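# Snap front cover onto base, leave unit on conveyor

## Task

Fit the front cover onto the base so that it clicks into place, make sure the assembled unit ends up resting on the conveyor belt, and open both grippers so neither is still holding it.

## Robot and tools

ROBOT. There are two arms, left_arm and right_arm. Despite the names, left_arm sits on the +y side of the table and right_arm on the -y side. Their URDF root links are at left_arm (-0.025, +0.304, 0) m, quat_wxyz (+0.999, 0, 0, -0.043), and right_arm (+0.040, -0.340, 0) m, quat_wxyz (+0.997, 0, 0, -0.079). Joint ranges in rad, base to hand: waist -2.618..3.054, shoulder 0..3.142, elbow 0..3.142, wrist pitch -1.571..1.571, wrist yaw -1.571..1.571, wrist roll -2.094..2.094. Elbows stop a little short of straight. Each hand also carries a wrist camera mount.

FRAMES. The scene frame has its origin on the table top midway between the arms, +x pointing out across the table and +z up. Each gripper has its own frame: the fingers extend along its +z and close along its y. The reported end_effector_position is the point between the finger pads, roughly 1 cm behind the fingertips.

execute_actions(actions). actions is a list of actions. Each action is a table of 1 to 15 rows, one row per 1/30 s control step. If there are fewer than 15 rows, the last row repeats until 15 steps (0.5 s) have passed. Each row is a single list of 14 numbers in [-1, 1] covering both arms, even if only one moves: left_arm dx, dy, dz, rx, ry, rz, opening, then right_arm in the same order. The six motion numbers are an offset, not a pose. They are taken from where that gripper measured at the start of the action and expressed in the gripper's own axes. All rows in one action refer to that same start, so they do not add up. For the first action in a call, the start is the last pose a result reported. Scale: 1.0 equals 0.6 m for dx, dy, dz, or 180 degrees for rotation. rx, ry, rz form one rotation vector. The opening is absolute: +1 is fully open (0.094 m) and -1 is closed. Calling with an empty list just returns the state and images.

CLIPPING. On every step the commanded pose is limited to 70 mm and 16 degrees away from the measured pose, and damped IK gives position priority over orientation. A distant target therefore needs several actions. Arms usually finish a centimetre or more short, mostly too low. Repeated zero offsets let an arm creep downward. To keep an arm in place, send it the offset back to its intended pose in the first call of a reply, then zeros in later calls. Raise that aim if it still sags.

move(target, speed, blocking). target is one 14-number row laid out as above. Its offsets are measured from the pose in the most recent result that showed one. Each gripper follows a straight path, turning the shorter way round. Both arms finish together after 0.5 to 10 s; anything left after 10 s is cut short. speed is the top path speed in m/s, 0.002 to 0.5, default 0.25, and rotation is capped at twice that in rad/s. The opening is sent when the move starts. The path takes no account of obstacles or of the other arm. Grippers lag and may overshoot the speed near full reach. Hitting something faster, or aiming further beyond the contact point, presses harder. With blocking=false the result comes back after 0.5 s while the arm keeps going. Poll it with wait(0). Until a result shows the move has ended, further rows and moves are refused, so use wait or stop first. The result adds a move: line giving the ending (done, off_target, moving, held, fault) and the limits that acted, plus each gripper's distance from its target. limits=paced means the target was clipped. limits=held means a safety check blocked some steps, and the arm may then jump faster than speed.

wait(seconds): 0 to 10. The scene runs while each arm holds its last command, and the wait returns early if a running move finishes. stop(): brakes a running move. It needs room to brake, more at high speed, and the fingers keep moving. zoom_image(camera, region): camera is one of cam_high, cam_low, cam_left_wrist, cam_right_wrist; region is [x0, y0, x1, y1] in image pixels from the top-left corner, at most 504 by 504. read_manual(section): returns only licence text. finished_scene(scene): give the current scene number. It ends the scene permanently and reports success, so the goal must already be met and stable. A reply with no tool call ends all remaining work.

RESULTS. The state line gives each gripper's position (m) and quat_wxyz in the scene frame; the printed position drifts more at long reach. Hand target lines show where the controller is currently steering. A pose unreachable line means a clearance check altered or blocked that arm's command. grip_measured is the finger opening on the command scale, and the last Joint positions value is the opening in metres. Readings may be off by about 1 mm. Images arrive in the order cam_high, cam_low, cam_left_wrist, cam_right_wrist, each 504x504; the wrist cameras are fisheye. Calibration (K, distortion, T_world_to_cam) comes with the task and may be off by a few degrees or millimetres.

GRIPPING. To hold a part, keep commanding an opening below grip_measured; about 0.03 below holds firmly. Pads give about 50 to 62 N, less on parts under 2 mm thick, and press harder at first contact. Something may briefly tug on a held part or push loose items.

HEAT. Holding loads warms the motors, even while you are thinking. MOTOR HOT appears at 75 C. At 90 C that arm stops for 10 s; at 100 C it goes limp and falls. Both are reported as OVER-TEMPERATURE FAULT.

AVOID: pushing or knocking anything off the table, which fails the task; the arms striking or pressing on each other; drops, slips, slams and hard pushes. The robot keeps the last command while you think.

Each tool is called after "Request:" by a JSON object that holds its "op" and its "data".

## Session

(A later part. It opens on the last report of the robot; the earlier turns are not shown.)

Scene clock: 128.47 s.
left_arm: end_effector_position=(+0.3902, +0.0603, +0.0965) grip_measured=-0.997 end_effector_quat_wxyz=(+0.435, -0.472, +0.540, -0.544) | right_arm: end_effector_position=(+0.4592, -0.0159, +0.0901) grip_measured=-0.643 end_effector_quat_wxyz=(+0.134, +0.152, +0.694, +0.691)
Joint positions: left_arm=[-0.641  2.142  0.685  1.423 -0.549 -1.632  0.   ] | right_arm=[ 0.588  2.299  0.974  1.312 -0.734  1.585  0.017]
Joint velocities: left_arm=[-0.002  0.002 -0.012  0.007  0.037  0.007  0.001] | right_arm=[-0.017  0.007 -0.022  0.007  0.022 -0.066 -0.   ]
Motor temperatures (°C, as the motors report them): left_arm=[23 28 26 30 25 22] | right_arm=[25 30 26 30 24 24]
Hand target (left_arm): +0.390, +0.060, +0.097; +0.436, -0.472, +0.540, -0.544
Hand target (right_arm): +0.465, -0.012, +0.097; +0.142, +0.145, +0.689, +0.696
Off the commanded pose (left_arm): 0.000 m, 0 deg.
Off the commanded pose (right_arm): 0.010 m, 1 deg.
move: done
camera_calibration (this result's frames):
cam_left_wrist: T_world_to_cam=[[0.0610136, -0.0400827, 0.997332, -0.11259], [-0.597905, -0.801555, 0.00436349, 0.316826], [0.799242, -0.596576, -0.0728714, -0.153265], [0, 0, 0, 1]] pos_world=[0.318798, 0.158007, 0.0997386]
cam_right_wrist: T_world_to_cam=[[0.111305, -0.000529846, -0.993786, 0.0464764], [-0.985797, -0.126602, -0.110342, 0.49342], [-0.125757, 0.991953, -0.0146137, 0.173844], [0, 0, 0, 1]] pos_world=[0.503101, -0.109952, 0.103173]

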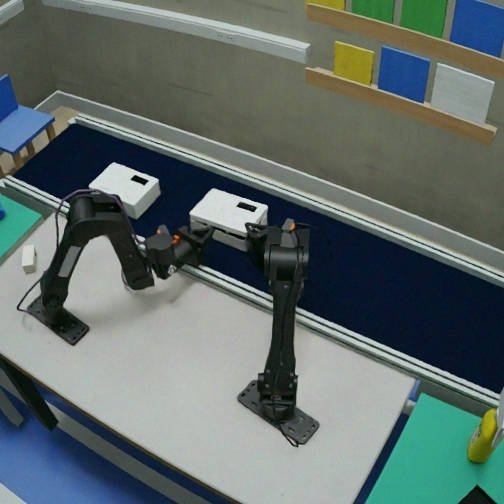

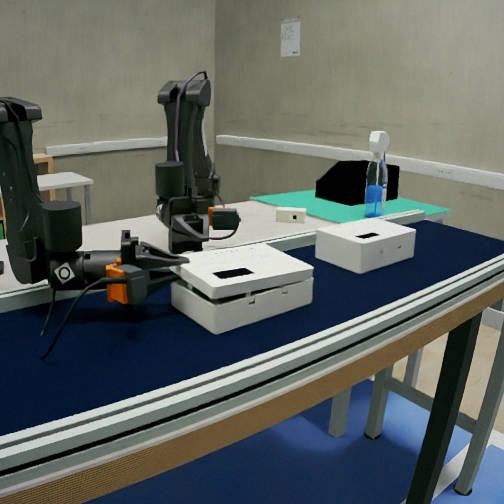

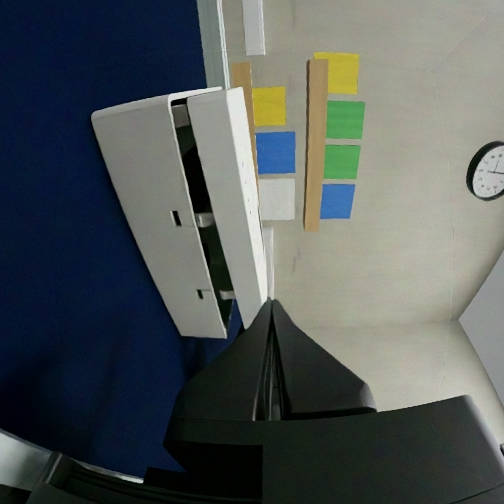

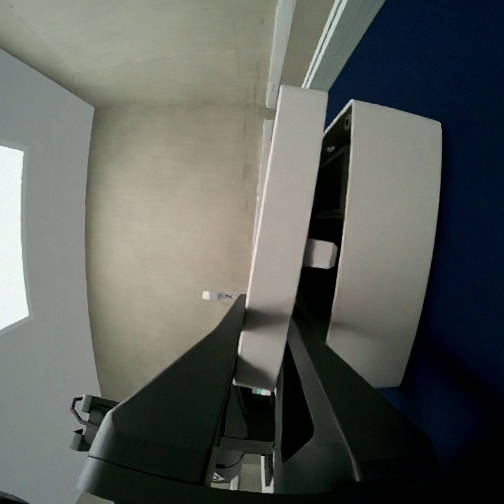

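Request:
{"op": "move", "data": {"target": [0,0,0,0,0,0,-1, 0,0.036,0.0,-0.026,0,-0.023,-0.78], "speed": 0.03}}

Request:
{"op": "zoom_image", "data": {"camera": "cam_low", "region": [140, 200, 320, 340]}}

Scene clock: 130.70 s.
left_arm: end_effector_position=(+0.3902, +0.0603, +0.0965) grip_measured=-0.997 end_effector_quat_wxyz=(+0.435, -0.473, +0.540, -0.544) | right_arm: end_effector_position=(+0.4588, -0.0159, +0.1038) grip_measured=-0.643 end_effector_quat_wxyz=(+0.153, +0.132, +0.680, +0.705)
Joint positions: left_arm=[-0.641  2.142  0.685  1.423 -0.549 -1.634  0.   ] | right_arm=[ 0.588  2.299  0.974  1.38  -0.735  1.586  0.017]
Joint velocities: left_arm=[ 0.007  0.012 -0.002 -0.007  0.037 -0.051 -0.001] | right_arm=[-0.002 -0.002  0.022  0.022 -0.007  0.007 -0.001]
Motor temperatures (°C, as the motors report them): left_arm=[23 28 26 30 25 22] | right_arm=[25 30 26 30 24 24]
Hand target (left_arm): +0.390, +0.060, +0.097; +0.435, -0.472, +0.540, -0.544
Hand target (right_arm): +0.460, -0.016, +0.112; +0.165, +0.122, +0.670, +0.713
Off the commanded pose (left_arm): 0.000 m, 0 deg.
Off the commanded pose (right_arm): 0.008 m, 2 deg.
move: done
camera_calibration (this result's frames):
cam_left_wrist: T_world_to_cam=[[0.0612829, -0.0385825, 0.997374, -0.11279], [-0.597868, -0.801574, 0.00572743, 0.316681], [0.799249, -0.596649, -0.07219, -0.153329], [0, 0, 0, 1]] pos_world=[0.318794, 0.158008, 0.0996112]
cam_right_wrist: T_world_to_cam=[[0.171712, 0.0278707, -0.984753, 0.0319917], [-0.976973, -0.123681, -0.173856, 0.497091], [-0.126641, 0.991931, 0.00599137, 0.17229], [0, 0, 0, 1]] pos_world=[0.50197, -0.11031, 0.116894]

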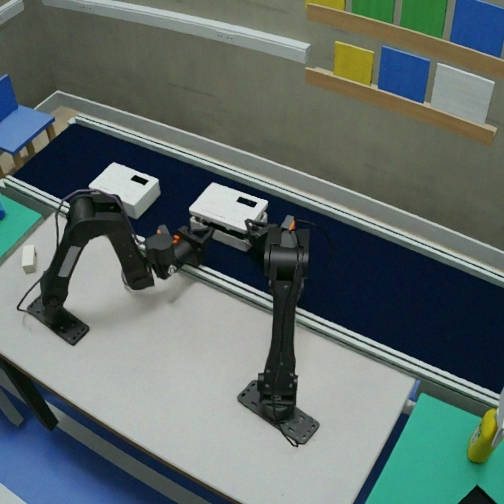

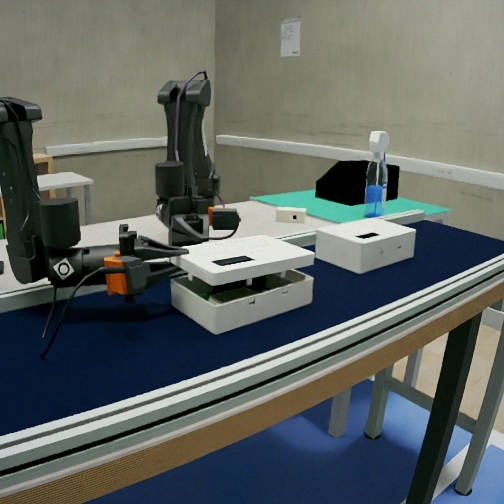

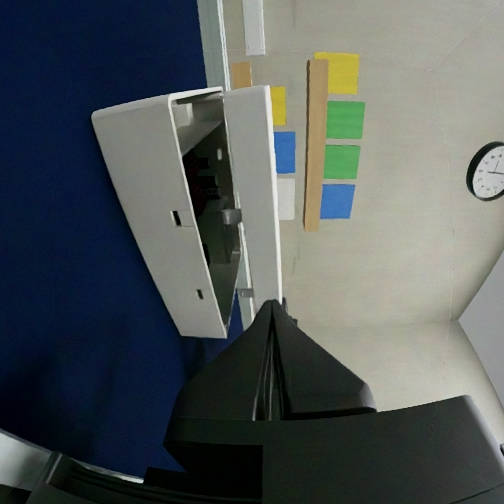

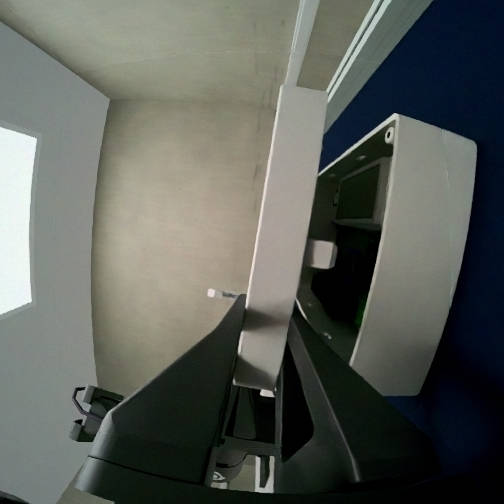

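Region (140, 200, 320, 340) of cam_low's 504x504 image, scaled by 2.800, with more detail than that image has.

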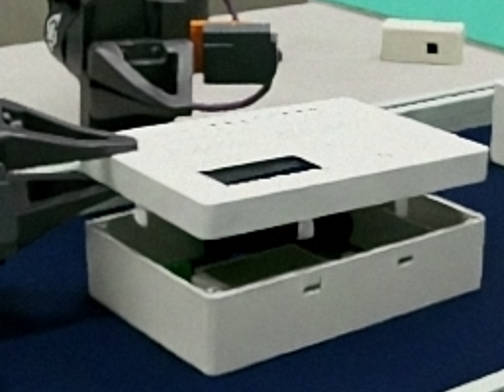

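Request:
{"op": "move", "data": {"target": [0,0,0,0,0,0,-1, -0.011,0.008,0.017,-0.010,0,-0.009,-0.78], "speed": 0.02}}

Request:
{"op": "zoom_image", "data": {"camera": "cam_low", "region": [140, 200, 320, 340]}}

Scene clock: 132.20 s.
left_arm: end_effector_position=(+0.3902, +0.0603, +0.0965) grip_measured=-0.997 end_effector_quat_wxyz=(-0.435, +0.473, -0.539, +0.545) | right_arm: end_effector_position=(+0.4630, -0.0140, +0.0976) grip_measured=-0.643 end_effector_quat_wxyz=(+0.151, +0.135, +0.682, +0.703)
Joint positions: left_arm=[-0.641  2.142  0.685  1.423 -0.549 -1.635  0.   ] | right_arm=[ 0.588  2.324  0.997  1.373 -0.735  1.586  0.017]
Joint velocities: left_arm=[-0.002 -0.002  0.007 -0.037 -0.037 -0.051 -0.001] | right_arm=[ 0.017  0.002 -0.007  0.037  0.037 -0.022 -0.   ]
Motor temperatures (°C, as the motors report them): left_arm=[23 28 26 30 25 22] | right_arm=[25 30 26 30 24 24]
Hand target (left_arm): +0.390, +0.060, +0.097; +0.435, -0.473, +0.540, -0.544
Hand target (right_arm): +0.468, -0.010, +0.109; +0.165, +0.120, +0.670, +0.713
Off the commanded pose (left_arm): 0.000 m, 0 deg.
Off the commanded pose (right_arm): 0.014 m, 3 deg.
move: off_target (right_arm)
camera_calibration (this result's frames):
cam_left_wrist: T_world_to_cam=[[0.0615523, -0.0370822, 0.997415, -0.112989], [-0.59783, -0.801591, 0.00709139, 0.316536], [0.799256, -0.596721, -0.0715086, -0.153394], [0, 0, 0, 1]] pos_world=[0.318791, 0.15801, 0.0994837]
cam_right_wrist: T_world_to_cam=[[0.164192, 0.0244296, -0.986126, 0.0286248], [-0.97827, -0.124275, -0.165962, 0.500208], [-0.126605, 0.991947, 0.00349396, 0.171167], [0, 0, 0, 1]] pos_world=[0.50631, -0.108325, 0.110645]

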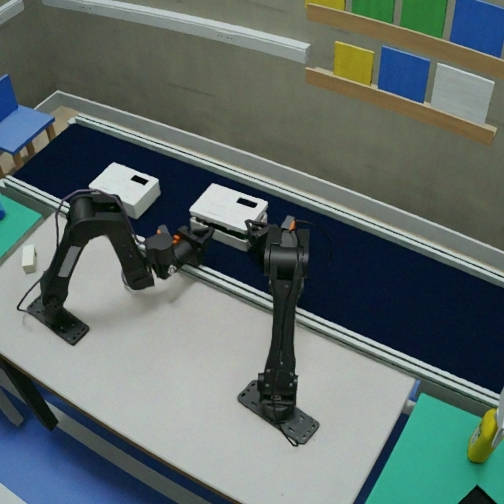

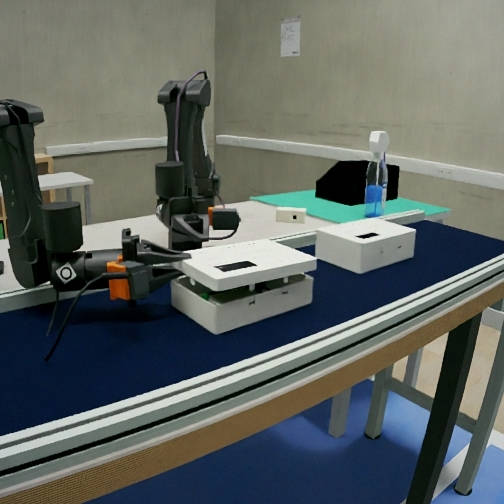

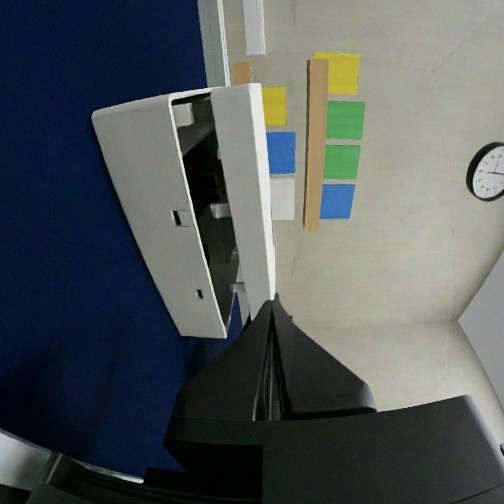

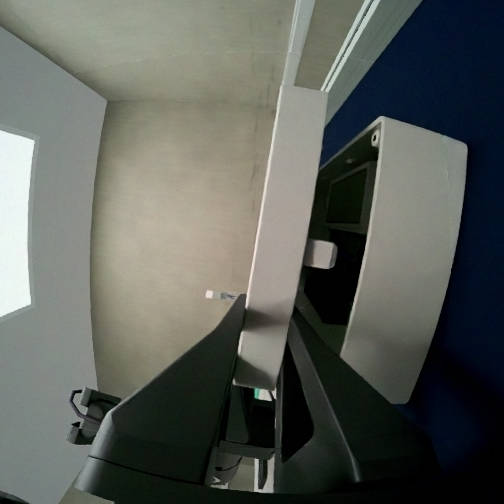

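Region (140, 200, 320, 340) of cam_low's 504x504 image, scaled by 2.800, with more detail than that image has.

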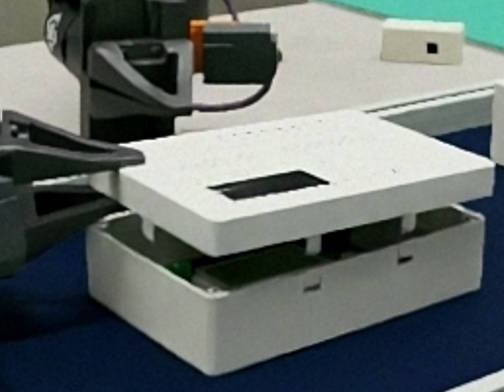

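Request:
{"op": "move", "data": {"target": [0,0.068,0.025,-0.22,0,0,-1, 0,-0.002,0.0,-0.012,0,-0.011,-0.78], "speed": 0.1}}

Request:
{"op": "zoom_image", "data": {"camera": "cam_low", "region": [140, 200, 320, 340]}}

Scene clock: 136.67 s.
left_arm: end_effector_position=(+0.4010, +0.0527, +0.0552) grip_measured=-0.997 end_effector_quat_wxyz=(-0.248, +0.592, -0.689, +0.338) | right_arm: end_effector_position=(+0.4618, -0.0145, +0.0893) grip_measured=-0.643 end_effector_quat_wxyz=(+0.153, +0.132, +0.679, +0.705)
Joint positions: left_arm=[-0.561  1.925  1.062  0.113 -0.315 -1.928  0.   ] | right_arm=[ 0.588  2.358  0.997  1.417 -0.735  1.586  0.017]
Joint velocities: left_arm=[-0.012  0.022 -0.012  0.037  0.037 -0.007 -0.   ] | right_arm=[ 0.012 -0.012  0.012 -0.037  0.022 -0.066  0.001]
Motor temperatures (°C, as the motors report them): left_arm=[23 28 26 30 25 22] | right_arm=[25 30 26 31 24 24]
Hand target (left_arm): +0.404, +0.056, +0.054; +0.246, -0.596, +0.689, -0.330
Hand target (right_arm): +0.463, -0.014, +0.096; +0.165, +0.120, +0.671, +0.713
Off the commanded pose (left_arm): 0.004 m, 1 deg.
Off the commanded pose (right_arm): 0.007 m, 2 deg.
move: done
camera_calibration (this result's frames):
cam_left_wrist: T_world_to_cam=[[0.660726, -0.148986, 0.735694, -0.292683], [-0.520208, -0.79745, 0.305706, 0.269318], [0.541133, -0.584702, -0.6044, -0.0372153], [0, 0, 0, 1]] pos_world=[0.353623, 0.149402, 0.1105]
cam_right_wrist: T_world_to_cam=[[0.172737, 0.0283396, -0.98456, 0.0166378], [-0.976792, -0.123598, -0.174931, 0.497719], [-0.126647, 0.991928, 0.0063319, 0.171355], [0, 0, 0, 1]] pos_world=[0.504996, -0.108926, 0.102363]

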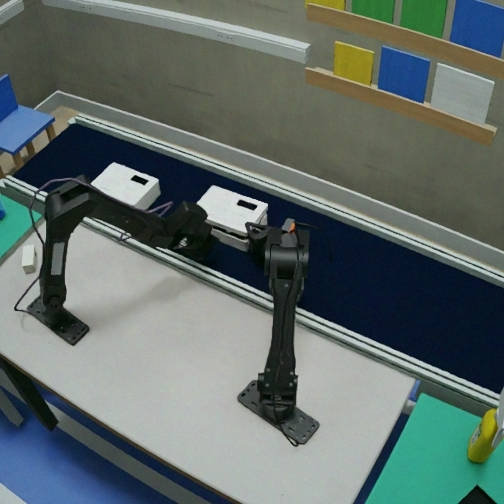

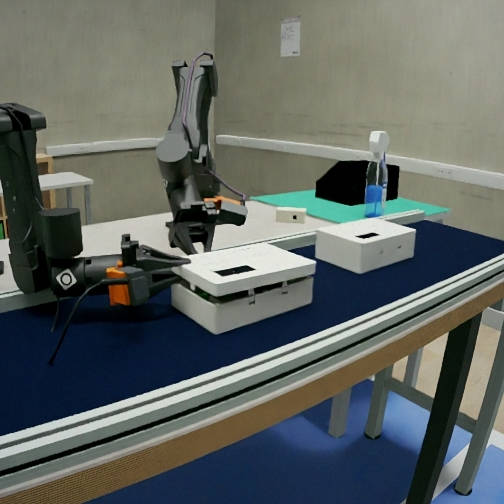

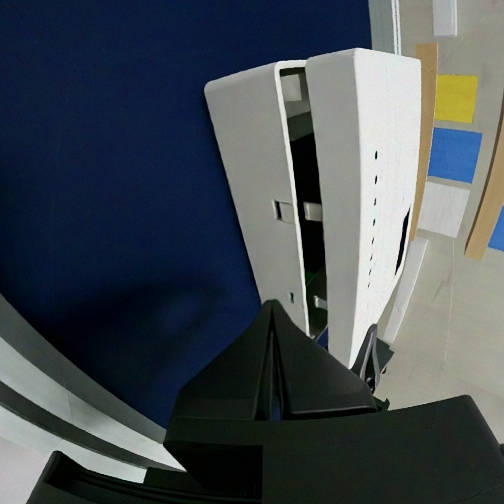

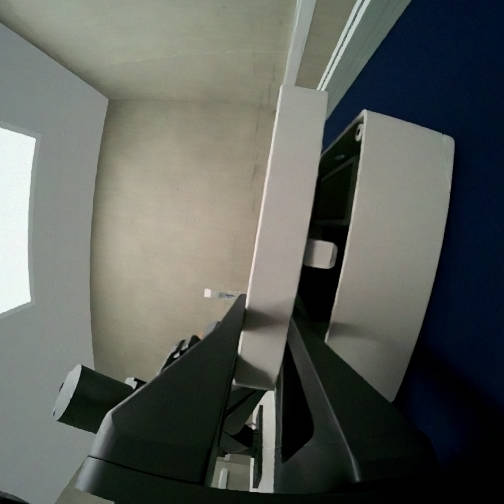

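Region (140, 200, 320, 340) of cam_low's 504x504 image, scaled by 2.800, with more detail than that image has.

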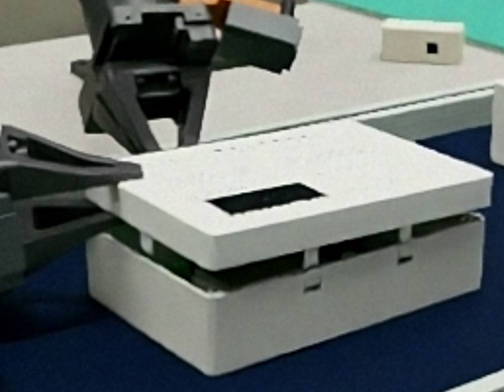

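Request:
{"op": "move", "data": {"target": [0,-0.01,0.026,0,0,0,-1, 0,0.003,0.0,-0.011,0,-0.010,-0.78], "speed": 0.02}}

Request:
{"op": "zoom_image", "data": {"camera": "cam_low", "region": [140, 200, 320, 340]}}

Request:
{"op": "zoom_image", "data": {"camera": "cam_left_wrist", "region": [200, 40, 400, 360]}}

Scene clock: 138.43 s.
left_arm: end_effector_position=(+0.4087, +0.0500, +0.0465) grip_measured=-0.997 end_effector_quat_wxyz=(-0.245, +0.594, -0.690, +0.334) | right_arm: end_effector_position=(+0.4609, -0.0150, +0.0867) grip_measured=-0.643 end_effector_quat_wxyz=(+0.158, +0.127, +0.676, +0.708)
Joint positions: left_arm=[-0.553  1.971  1.094  0.117 -0.306 -1.928  0.   ] | right_arm=[ 0.588  2.377  0.997  1.451 -0.735  1.586  0.017]
Joint velocities: left_arm=[ 0.002  0.002 -0.032 -0.007  0.022 -0.007  0.001] | right_arm=[-0.007 -0.007 -0.007  0.066 -0.066 -0.007 -0.   ]
Motor temperatures (°C, as the motors report them): left_arm=[23 28 26 30 25 22] | right_arm=[25 30 26 31 24 24]
Hand target (left_arm): +0.416, +0.050, +0.050; +0.248, -0.592, +0.689, -0.338
Hand target (right_arm): +0.462, -0.015, +0.091; +0.167, +0.119, +0.669, +0.714
Off the commanded pose (left_arm): 0.008 m, 1 deg.
Off the commanded pose (right_arm): 0.004 m, 2 deg.
move: done
camera_calibration (this result's frames):
cam_left_wrist: T_world_to_cam=[[0.668599, -0.14809, 0.728728, -0.294652], [-0.515903, -0.798146, 0.311137, 0.27185], [0.535556, -0.583979, -0.61004, -0.0457888], [0, 0, 0, 1]] pos_world=[0.361775, 0.146602, 0.102206]
cam_right_wrist: T_world_to_cam=[[0.18638, 0.034582, -0.981869, 0.0078538], [-0.974265, -0.122442, -0.189249, 0.496401], [-0.126767, 0.991873, 0.0108713, 0.171337], [0, 0, 0, 1]] pos_world=[0.503882, -0.109436, 0.099792]

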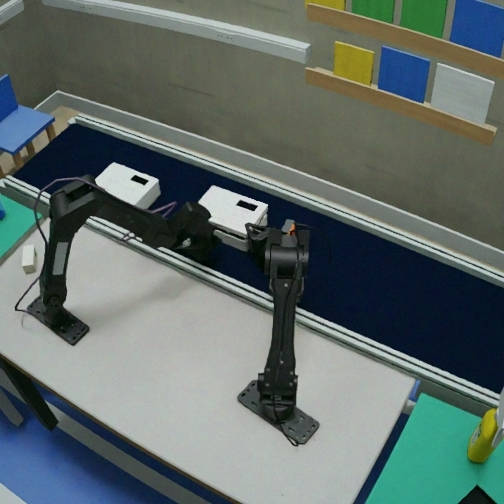

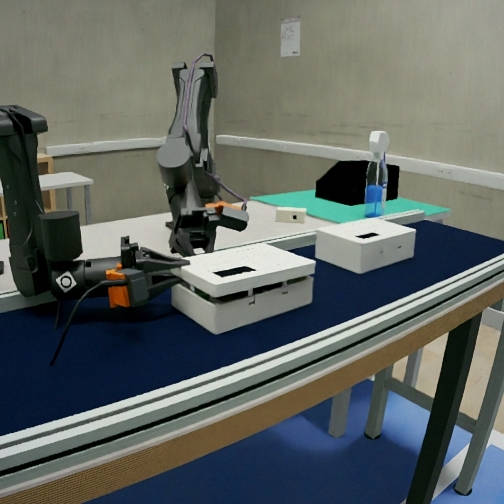

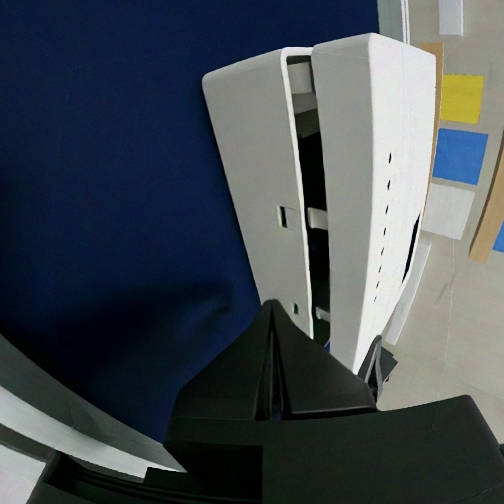

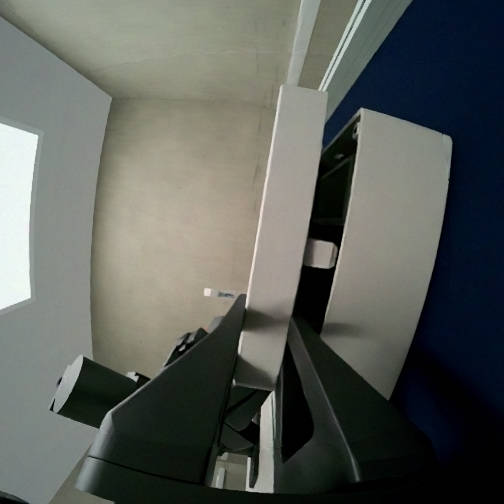

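Region (140, 200, 320, 340) of cam_low's 504x504 image, scaled by 2.800, with more detail than that image has.

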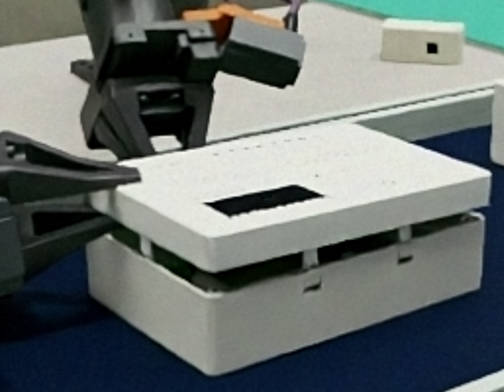

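Region (200, 40, 400, 360) of cam_left_wrist's 504x504 image, scaled by 1.575, with more detail than that image has; it fills the left 315 columns of this view, and the rest is white.

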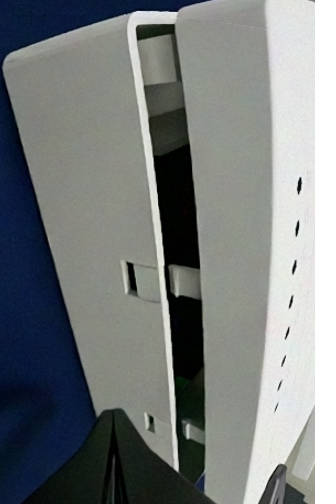

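Request:
{"op": "move", "data": {"target": [0,-0.004,0,0,0,0,-1, 0,-0.006,0.0,0.006,0,0.005,-0.78], "speed": 0.02}}

Request:
{"op": "zoom_image", "data": {"camera": "cam_low", "region": [140, 200, 320, 340]}}

Request:
{"op": "zoom_image", "data": {"camera": "cam_left_wrist", "region": [200, 40, 400, 360]}}

Scene clock: 139.47 s.
left_arm: end_effector_position=(+0.4087, +0.0499, +0.0465) grip_measured=-0.997 end_effector_quat_wxyz=(-0.245, +0.594, -0.689, +0.334) | right_arm: end_effector_position=(+0.4610, -0.0149, +0.0858) grip_measured=-0.643 end_effector_quat_wxyz=(+0.156, +0.129, +0.677, +0.707)
Joint positions: left_arm=[-0.553  1.971  1.094  0.117 -0.306 -1.928  0.   ] | right_arm=[ 0.588  2.377  0.997  1.447 -0.735  1.586  0.017]
Joint velocities: left_arm=[-0.002  0.012  0.007  0.095 -0.037 -0.007 -0.001] | right_arm=[ 0.002  0.007 -0.012 -0.007  0.051 -0.007 -0.   ]
Motor temperatures (°C, as the motors report them): left_arm=[23 28 26 30 25 22] | right_arm=[25 30 26 31 24 24]
Hand target (left_arm): +0.410, +0.050, +0.048; +0.245, -0.594, +0.689, -0.334
Hand target (right_arm): +0.461, -0.015, +0.083; +0.151, +0.134, +0.682, +0.703
Off the commanded pose (left_arm): 0.002 m, 0 deg.
Off the commanded pose (right_arm): 0.003 m, 1 deg.
move: done
camera_calibration (this result's frames):
cam_left_wrist: T_world_to_cam=[[0.668375, -0.147925, 0.728967, -0.294668], [-0.515998, -0.798076, 0.31116, 0.27186], [0.535743, -0.584118, -0.609743, -0.0458807], [0, 0, 0, 1]] pos_world=[0.361808, 0.146577, 0.102236]
cam_right_wrist: T_world_to_cam=[[0.182291, 0.032711, -0.9827, 0.00886197], [-0.975044, -0.122798, -0.184958, 0.496271], [-0.126724, 0.991892, 0.0095097, 0.171426], [0, 0, 0, 1]] pos_world=[0.503994, -0.109384, 0.0988677]

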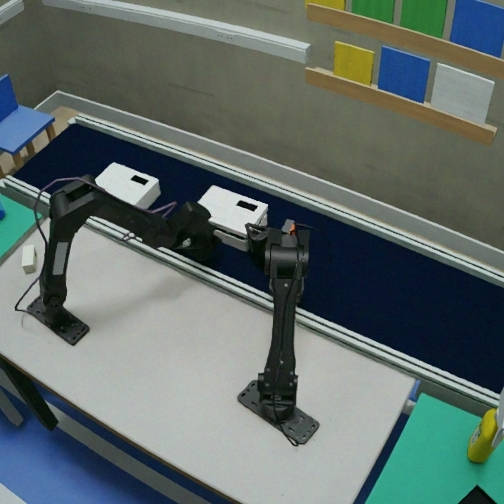

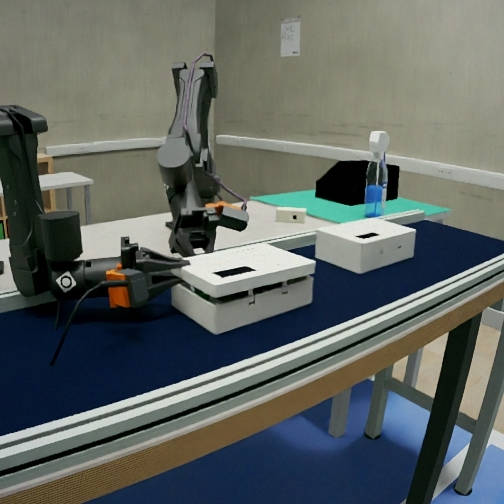

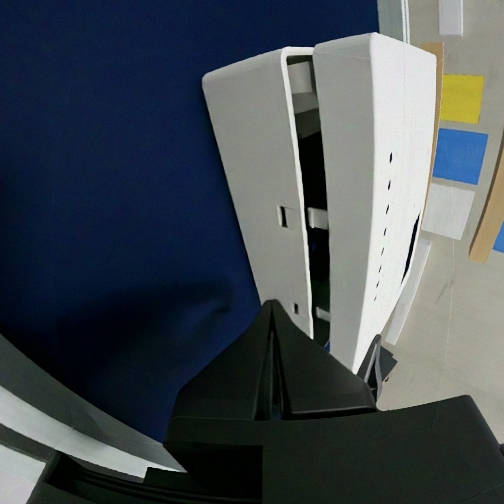

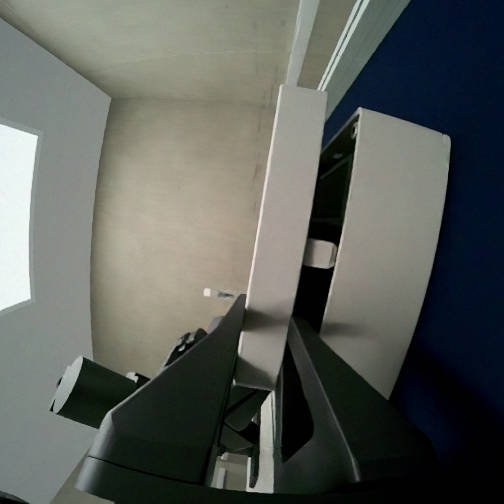

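Region (140, 200, 320, 340) of cam_low's 504x504 image, scaled by 2.800, with more detail than that image has.

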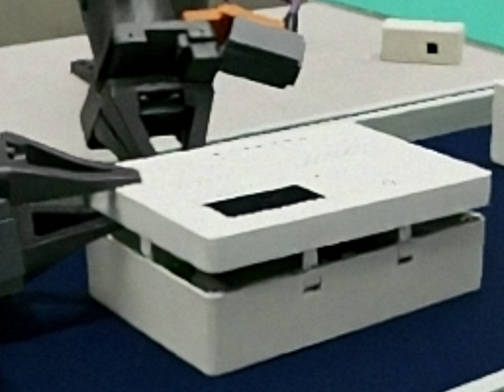

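Region (200, 40, 400, 360) of cam_left_wrist's 504x504 image, scaled by 1.575, with more detail than that image has; it fills the left 315 columns of this view, and the rest is white.

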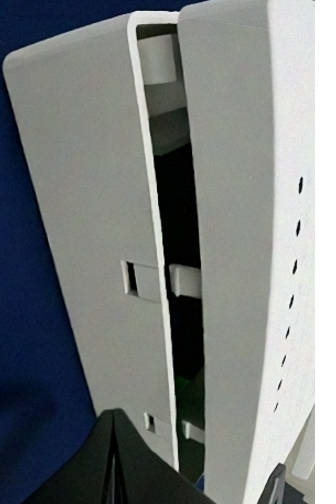

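Request:
{"op": "move", "data": {"target": [-0.075,-0.006,0,0,0,0,-1, 0,-0.004,0.0,0.005,0,0.004,-0.78], "speed": 0.08}}

Scene clock: 140.77 s.
left_arm: end_effector_position=(+0.4189, +0.0905, +0.0430) grip_measured=-0.997 end_effector_quat_wxyz=(-0.241, +0.599, -0.688, +0.331) | right_arm: end_effector_position=(+0.4610, -0.0149, +0.0857) grip_measured=-0.643 end_effector_quat_wxyz=(+0.156, +0.129, +0.677, +0.707)
Joint positions: left_arm=[-0.446  1.936  1.03   0.156 -0.227 -1.864  0.   ] | right_arm=[ 0.588  2.377  0.997  1.446 -0.735  1.586  0.017]
Joint velocities: left_arm=[-0.012 -0.002 -0.007 -0.022 -0.007  0.037 -0.001] | right_arm=[-0.017  0.002  0.017 -0.037  0.095 -0.037 -0.001]
Motor temperatures (°C, as the motors report them): left_arm=[23 28 26 30 25 22] | right_arm=[25 30 26 31 24 24]
Hand target (left_arm): +0.419, +0.094, +0.048; +0.245, -0.594, +0.689, -0.335
Hand target (right_arm): +0.461, -0.015, +0.083; +0.151, +0.134, +0.682, +0.703
Off the commanded pose (left_arm): 0.005 m, 1 deg.
Off the commanded pose (right_arm): 0.002 m, 1 deg.
move: done
camera_calibration (this result's frames):
cam_left_wrist: T_world_to_cam=[[0.677502, -0.141239, 0.721833, -0.296973], [-0.506904, -0.800769, 0.319088, 0.306659], [0.532954, -0.582083, -0.614117, -0.0286386], [0, 0, 0, 1]] pos_world=[0.371909, 0.186949, 0.0989261]
cam_right_wrist: T_world_to_cam=[[0.181609, 0.0323991, -0.982837, 0.00902993], [-0.975172, -0.122857, -0.184243, 0.496249], [-0.126718, 0.991895, 0.00928275, 0.171441], [0, 0, 0, 1]] pos_world=[0.504013, -0.109376, 0.0987136]

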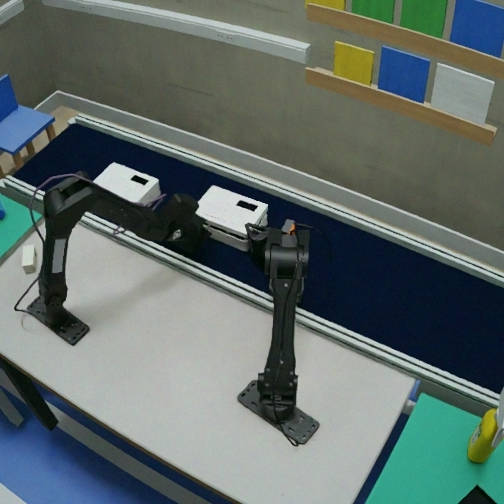

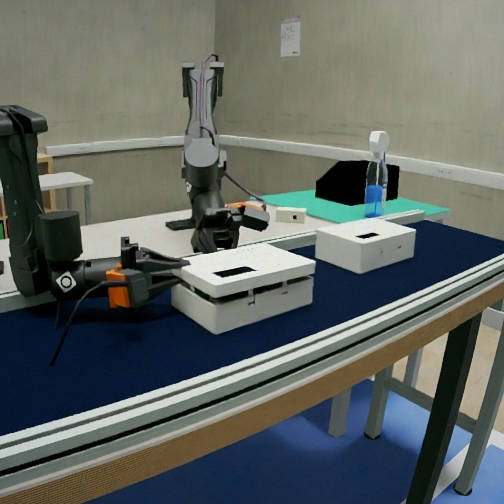

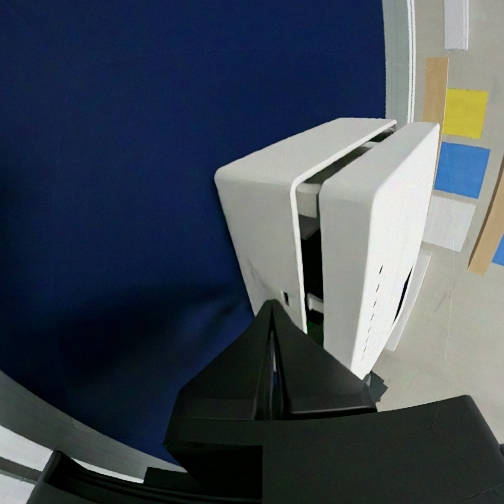

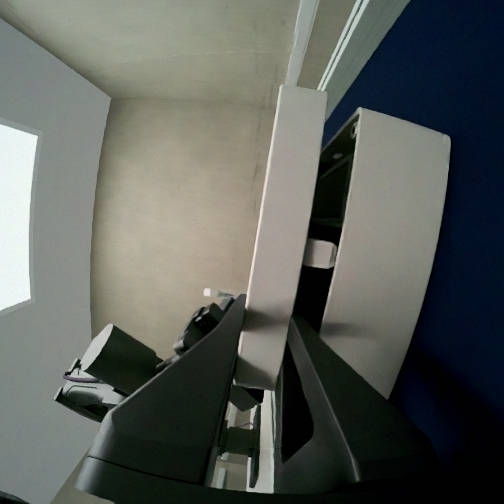

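Request:
{"op": "move", "data": {"target": [0,-0.014,0.011,0,0,0,-1, 0,-0.004,0.0,0.005,0,0.004,-0.78], "speed": 0.01}}

Request:
{"op": "zoom_image", "data": {"camera": "cam_low", "region": [140, 200, 320, 340]}}

Scene clock: 142.20 s.
left_arm: end_effector_position=(+0.4215, +0.0874, +0.0416) grip_measured=-0.997 end_effector_quat_wxyz=(-0.238, +0.598, -0.691, +0.331) | right_arm: end_effector_position=(+0.4612, -0.0150, +0.0857) grip_measured=-0.643 end_effector_quat_wxyz=(+0.156, +0.129, +0.677, +0.707)
Joint positions: left_arm=[-0.446  1.951  1.049  0.147 -0.219 -1.863  0.   ] | right_arm=[ 0.588  2.377  0.997  1.446 -0.734  1.586  0.017]
Joint velocities: left_arm=[-0.012  0.002  0.012 -0.051 -0.095  0.007 -0.001] | right_arm=[-0.007 -0.002 -0.012 -0.022  0.007 -0.051  0.   ]
Motor temperatures (°C, as the motors report them): left_arm=[23 28 27 30 25 22] | right_arm=[25 30 25 31 24 24]
Hand target (left_arm): +0.429, +0.089, +0.045; +0.241, -0.599, +0.688, -0.331
Hand target (right_arm): +0.461, -0.015, +0.083; +0.151, +0.134, +0.682, +0.703
Off the commanded pose (left_arm): 0.009 m, 1 deg.
Off the commanded pose (right_arm): 0.002 m, 1 deg.
move: done
camera_calibration (this result's frames):
cam_left_wrist: T_world_to_cam=[[0.681282, -0.144202, 0.717677, -0.299353], [-0.509686, -0.797157, 0.323667, 0.306608], [0.525428, -0.586299, -0.616586, -0.0289448], [0, 0, 0, 1]] pos_world=[0.375425, 0.184277, 0.0977528]
cam_right_wrist: T_world_to_cam=[[0.181615, 0.0322595, -0.98284, 0.00900297], [-0.975318, -0.121731, -0.18422, 0.496505], [-0.125585, 0.992039, 0.00935515, 0.171018], [0, 0, 0, 1]] pos_world=[0.504092, -0.109507, 0.0987148]

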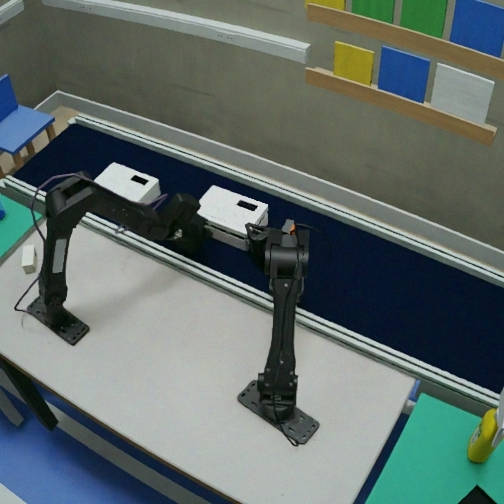

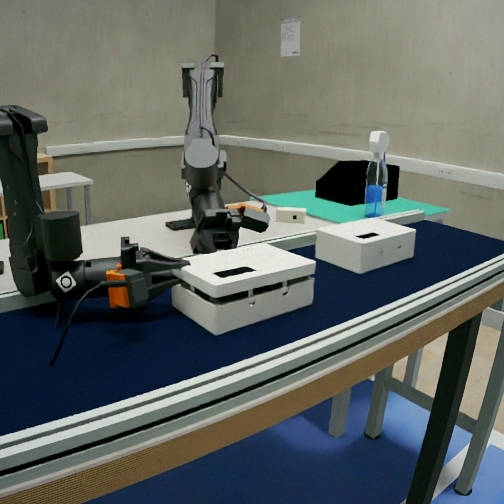

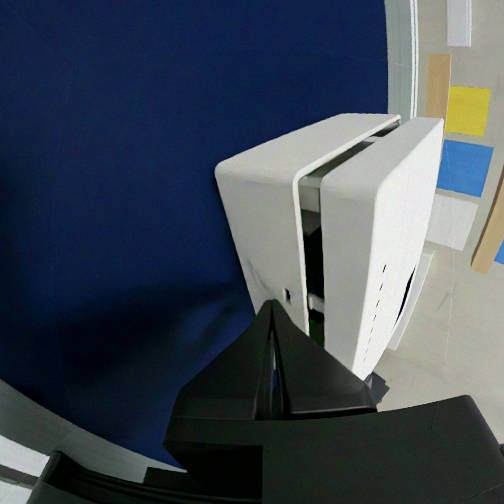

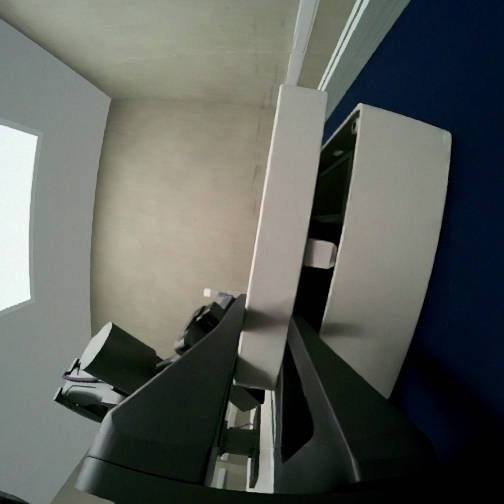

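Region (140, 200, 320, 340) of cam_low's 504x504 image, scaled by 2.800, with more detail than that image has.

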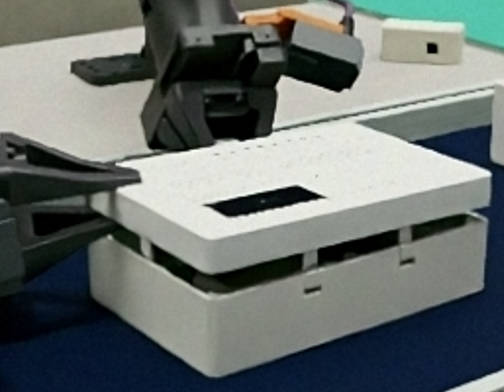

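Request:
{"op": "move", "data": {"target": [0.01,-0.078,-0.092,-0.1,0,0,-1, 0,0,0.0,0,0,0,-0.78], "speed": 0.15}}

Scene clock: 144.23 s.
left_arm: end_effector_position=(+0.4112, +0.0817, +0.1124) grip_measured=-0.997 end_effector_quat_wxyz=(-0.144, +0.623, -0.735, +0.225) | right_arm: end_effector_position=(+0.4613, -0.0151, +0.0857) grip_measured=-0.643 end_effector_quat_wxyz=(+0.157, +0.130, +0.677, +0.707)
Joint positions: left_arm=[-0.428  1.939  1.542 -0.643 -0.111 -1.89   0.   ] | right_arm=[ 0.588  2.377  0.997  1.446 -0.733  1.586  0.017]
Joint velocities: left_arm=[-0.002  0.012 -0.012  0.007 -0.022  0.051  0.001] | right_arm=[-0.017 -0.002 -0.002  0.051 -0.022  0.022 -0.001]
Motor temperatures (°C, as the motors report them): left_arm=[23 28 27 30 25 22] | right_arm=[25 30 25 31 24 24]
Hand target (left_arm): +0.413, +0.086, +0.113; +0.141, -0.629, +0.732, -0.219
Hand target (right_arm): +0.461, -0.015, +0.086; +0.156, +0.129, +0.677, +0.707
Off the commanded pose (left_arm): 0.006 m, 1 deg.
Off the commanded pose (right_arm): 0.000 m, 0 deg.
move: done
camera_calibration (this result's frames):
cam_left_wrist: T_world_to_cam=[[0.853776, -0.197564, 0.4817, -0.383972], [-0.422909, -0.802796, 0.420317, 0.227825], [0.303667, -0.562572, -0.76896, 0.123085], [0, 0, 0, 1]] pos_world=[0.386799, 0.176282, 0.183848]
cam_right_wrist: T_world_to_cam=[[0.181619, 0.0321664, -0.982843, 0.00898503], [-0.975414, -0.12098, -0.184205, 0.496676], [-0.124829, 0.992134, 0.0094034, 0.170736], [0, 0, 0, 1]] pos_world=[0.504145, -0.109594, 0.0987156]

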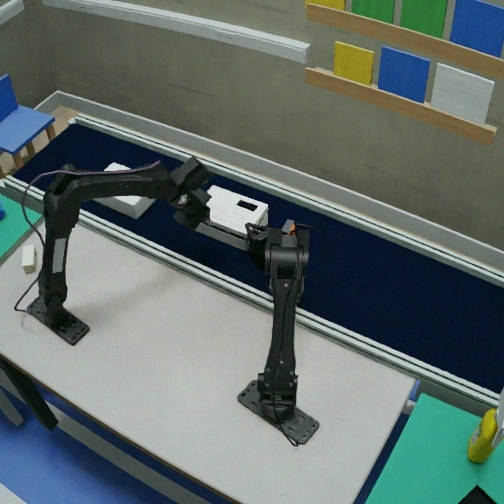

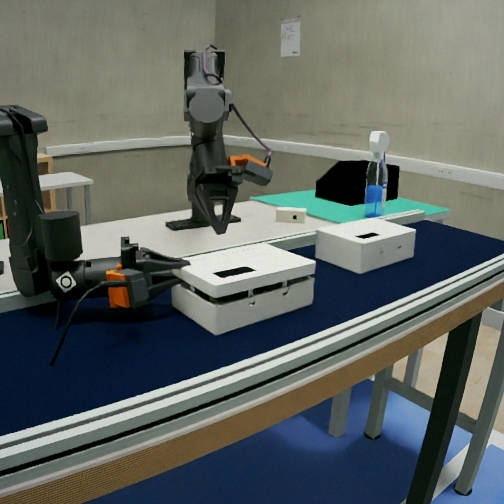

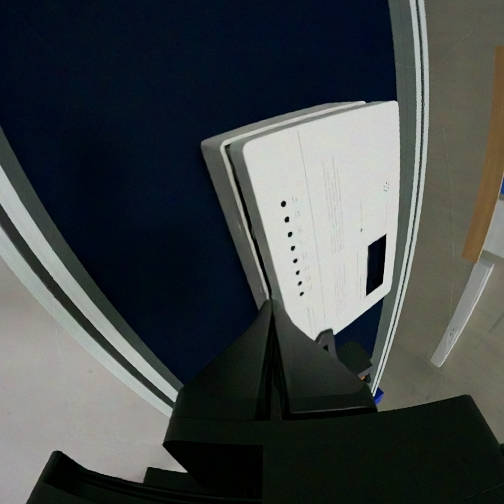

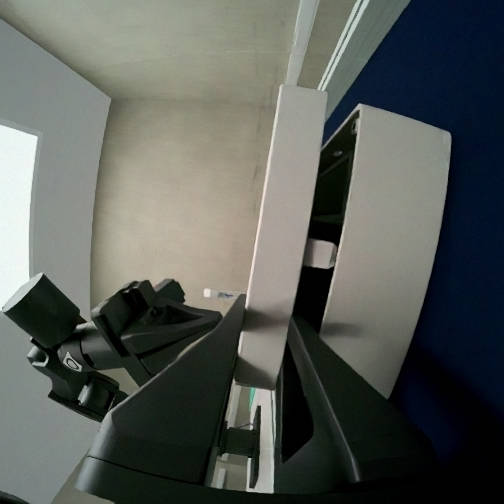

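Request:
{"op": "move", "data": {"target": [-0.074,-0.095,0.06,0,0,0,-1, 0,0,0.0,0,0,0,-0.78], "speed": 0.15}}

Scene clock: 145.47 s.
left_arm: end_effector_position=(+0.4864, +0.1131, +0.1075) grip_measured=-0.997 end_effector_quat_wxyz=(-0.149, +0.627, -0.728, +0.233) | right_arm: end_effector_position=(+0.4613, -0.0151, +0.0857) grip_measured=-0.643 end_effector_quat_wxyz=(+0.157, +0.130, +0.677, +0.707)
Joint positions: left_arm=[-0.288  2.145  1.817 -0.684 -0.044 -1.782  0.   ] | right_arm=[ 0.588  2.377  0.997  1.446 -0.733  1.586  0.017]
Joint velocities: left_arm=[-0.007 -0.002 -0.012  0.037 -0.022 -0.037  0.   ] | right_arm=[-0.002 -0.012  0.007 -0.037 -0.022 -0.007 -0.   ]
Motor temperatures (°C, as the motors report them): left_arm=[23 29 27 30 25 22] | right_arm=[25 30 25 31 24 24]
Hand target (left_arm): +0.486, +0.114, +0.108; +0.145, -0.623, +0.734, -0.226
Hand target (right_arm): +0.461, -0.015, +0.086; +0.157, +0.130, +0.677, +0.707
Off the commanded pose (left_arm): 0.001 m, 1 deg.
Off the commanded pose (right_arm): 0.000 m, 0 deg.
move: done
camera_calibration (this result's frames):
cam_left_wrist: T_world_to_cam=[[0.848207, -0.182091, 0.497381, -0.440365], [-0.419341, -0.804526, 0.420584, 0.285305], [0.323571, -0.565315, -0.758763, 0.103721], [0, 0, 0, 1]] pos_world=[0.4596, 0.207983, 0.177734]
cam_right_wrist: T_world_to_cam=[[0.181619, 0.0321664, -0.982843, 0.00898503], [-0.975414, -0.12098, -0.184205, 0.496676], [-0.124829, 0.992134, 0.0094034, 0.170736], [0, 0, 0, 1]] pos_world=[0.504145, -0.109594, 0.0987156]

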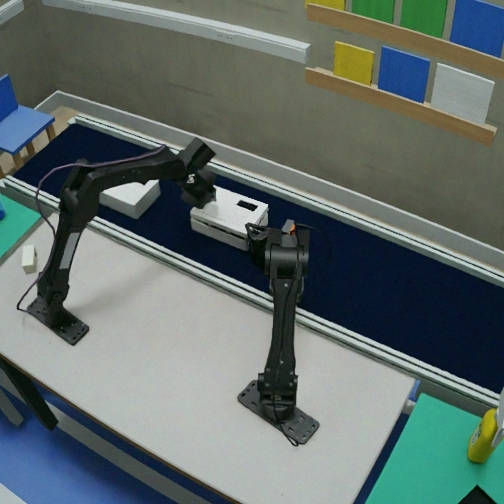

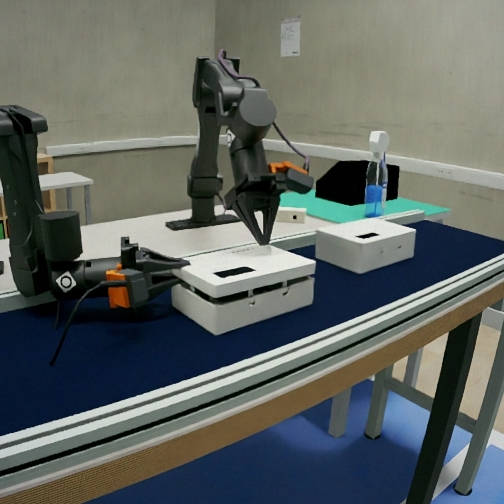

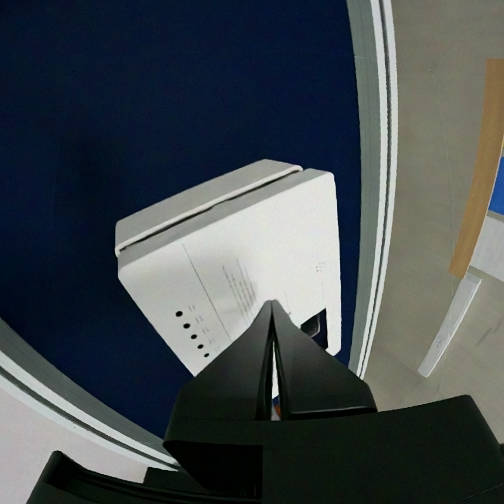

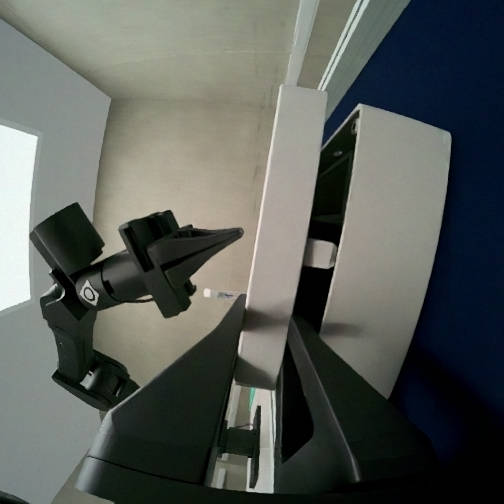

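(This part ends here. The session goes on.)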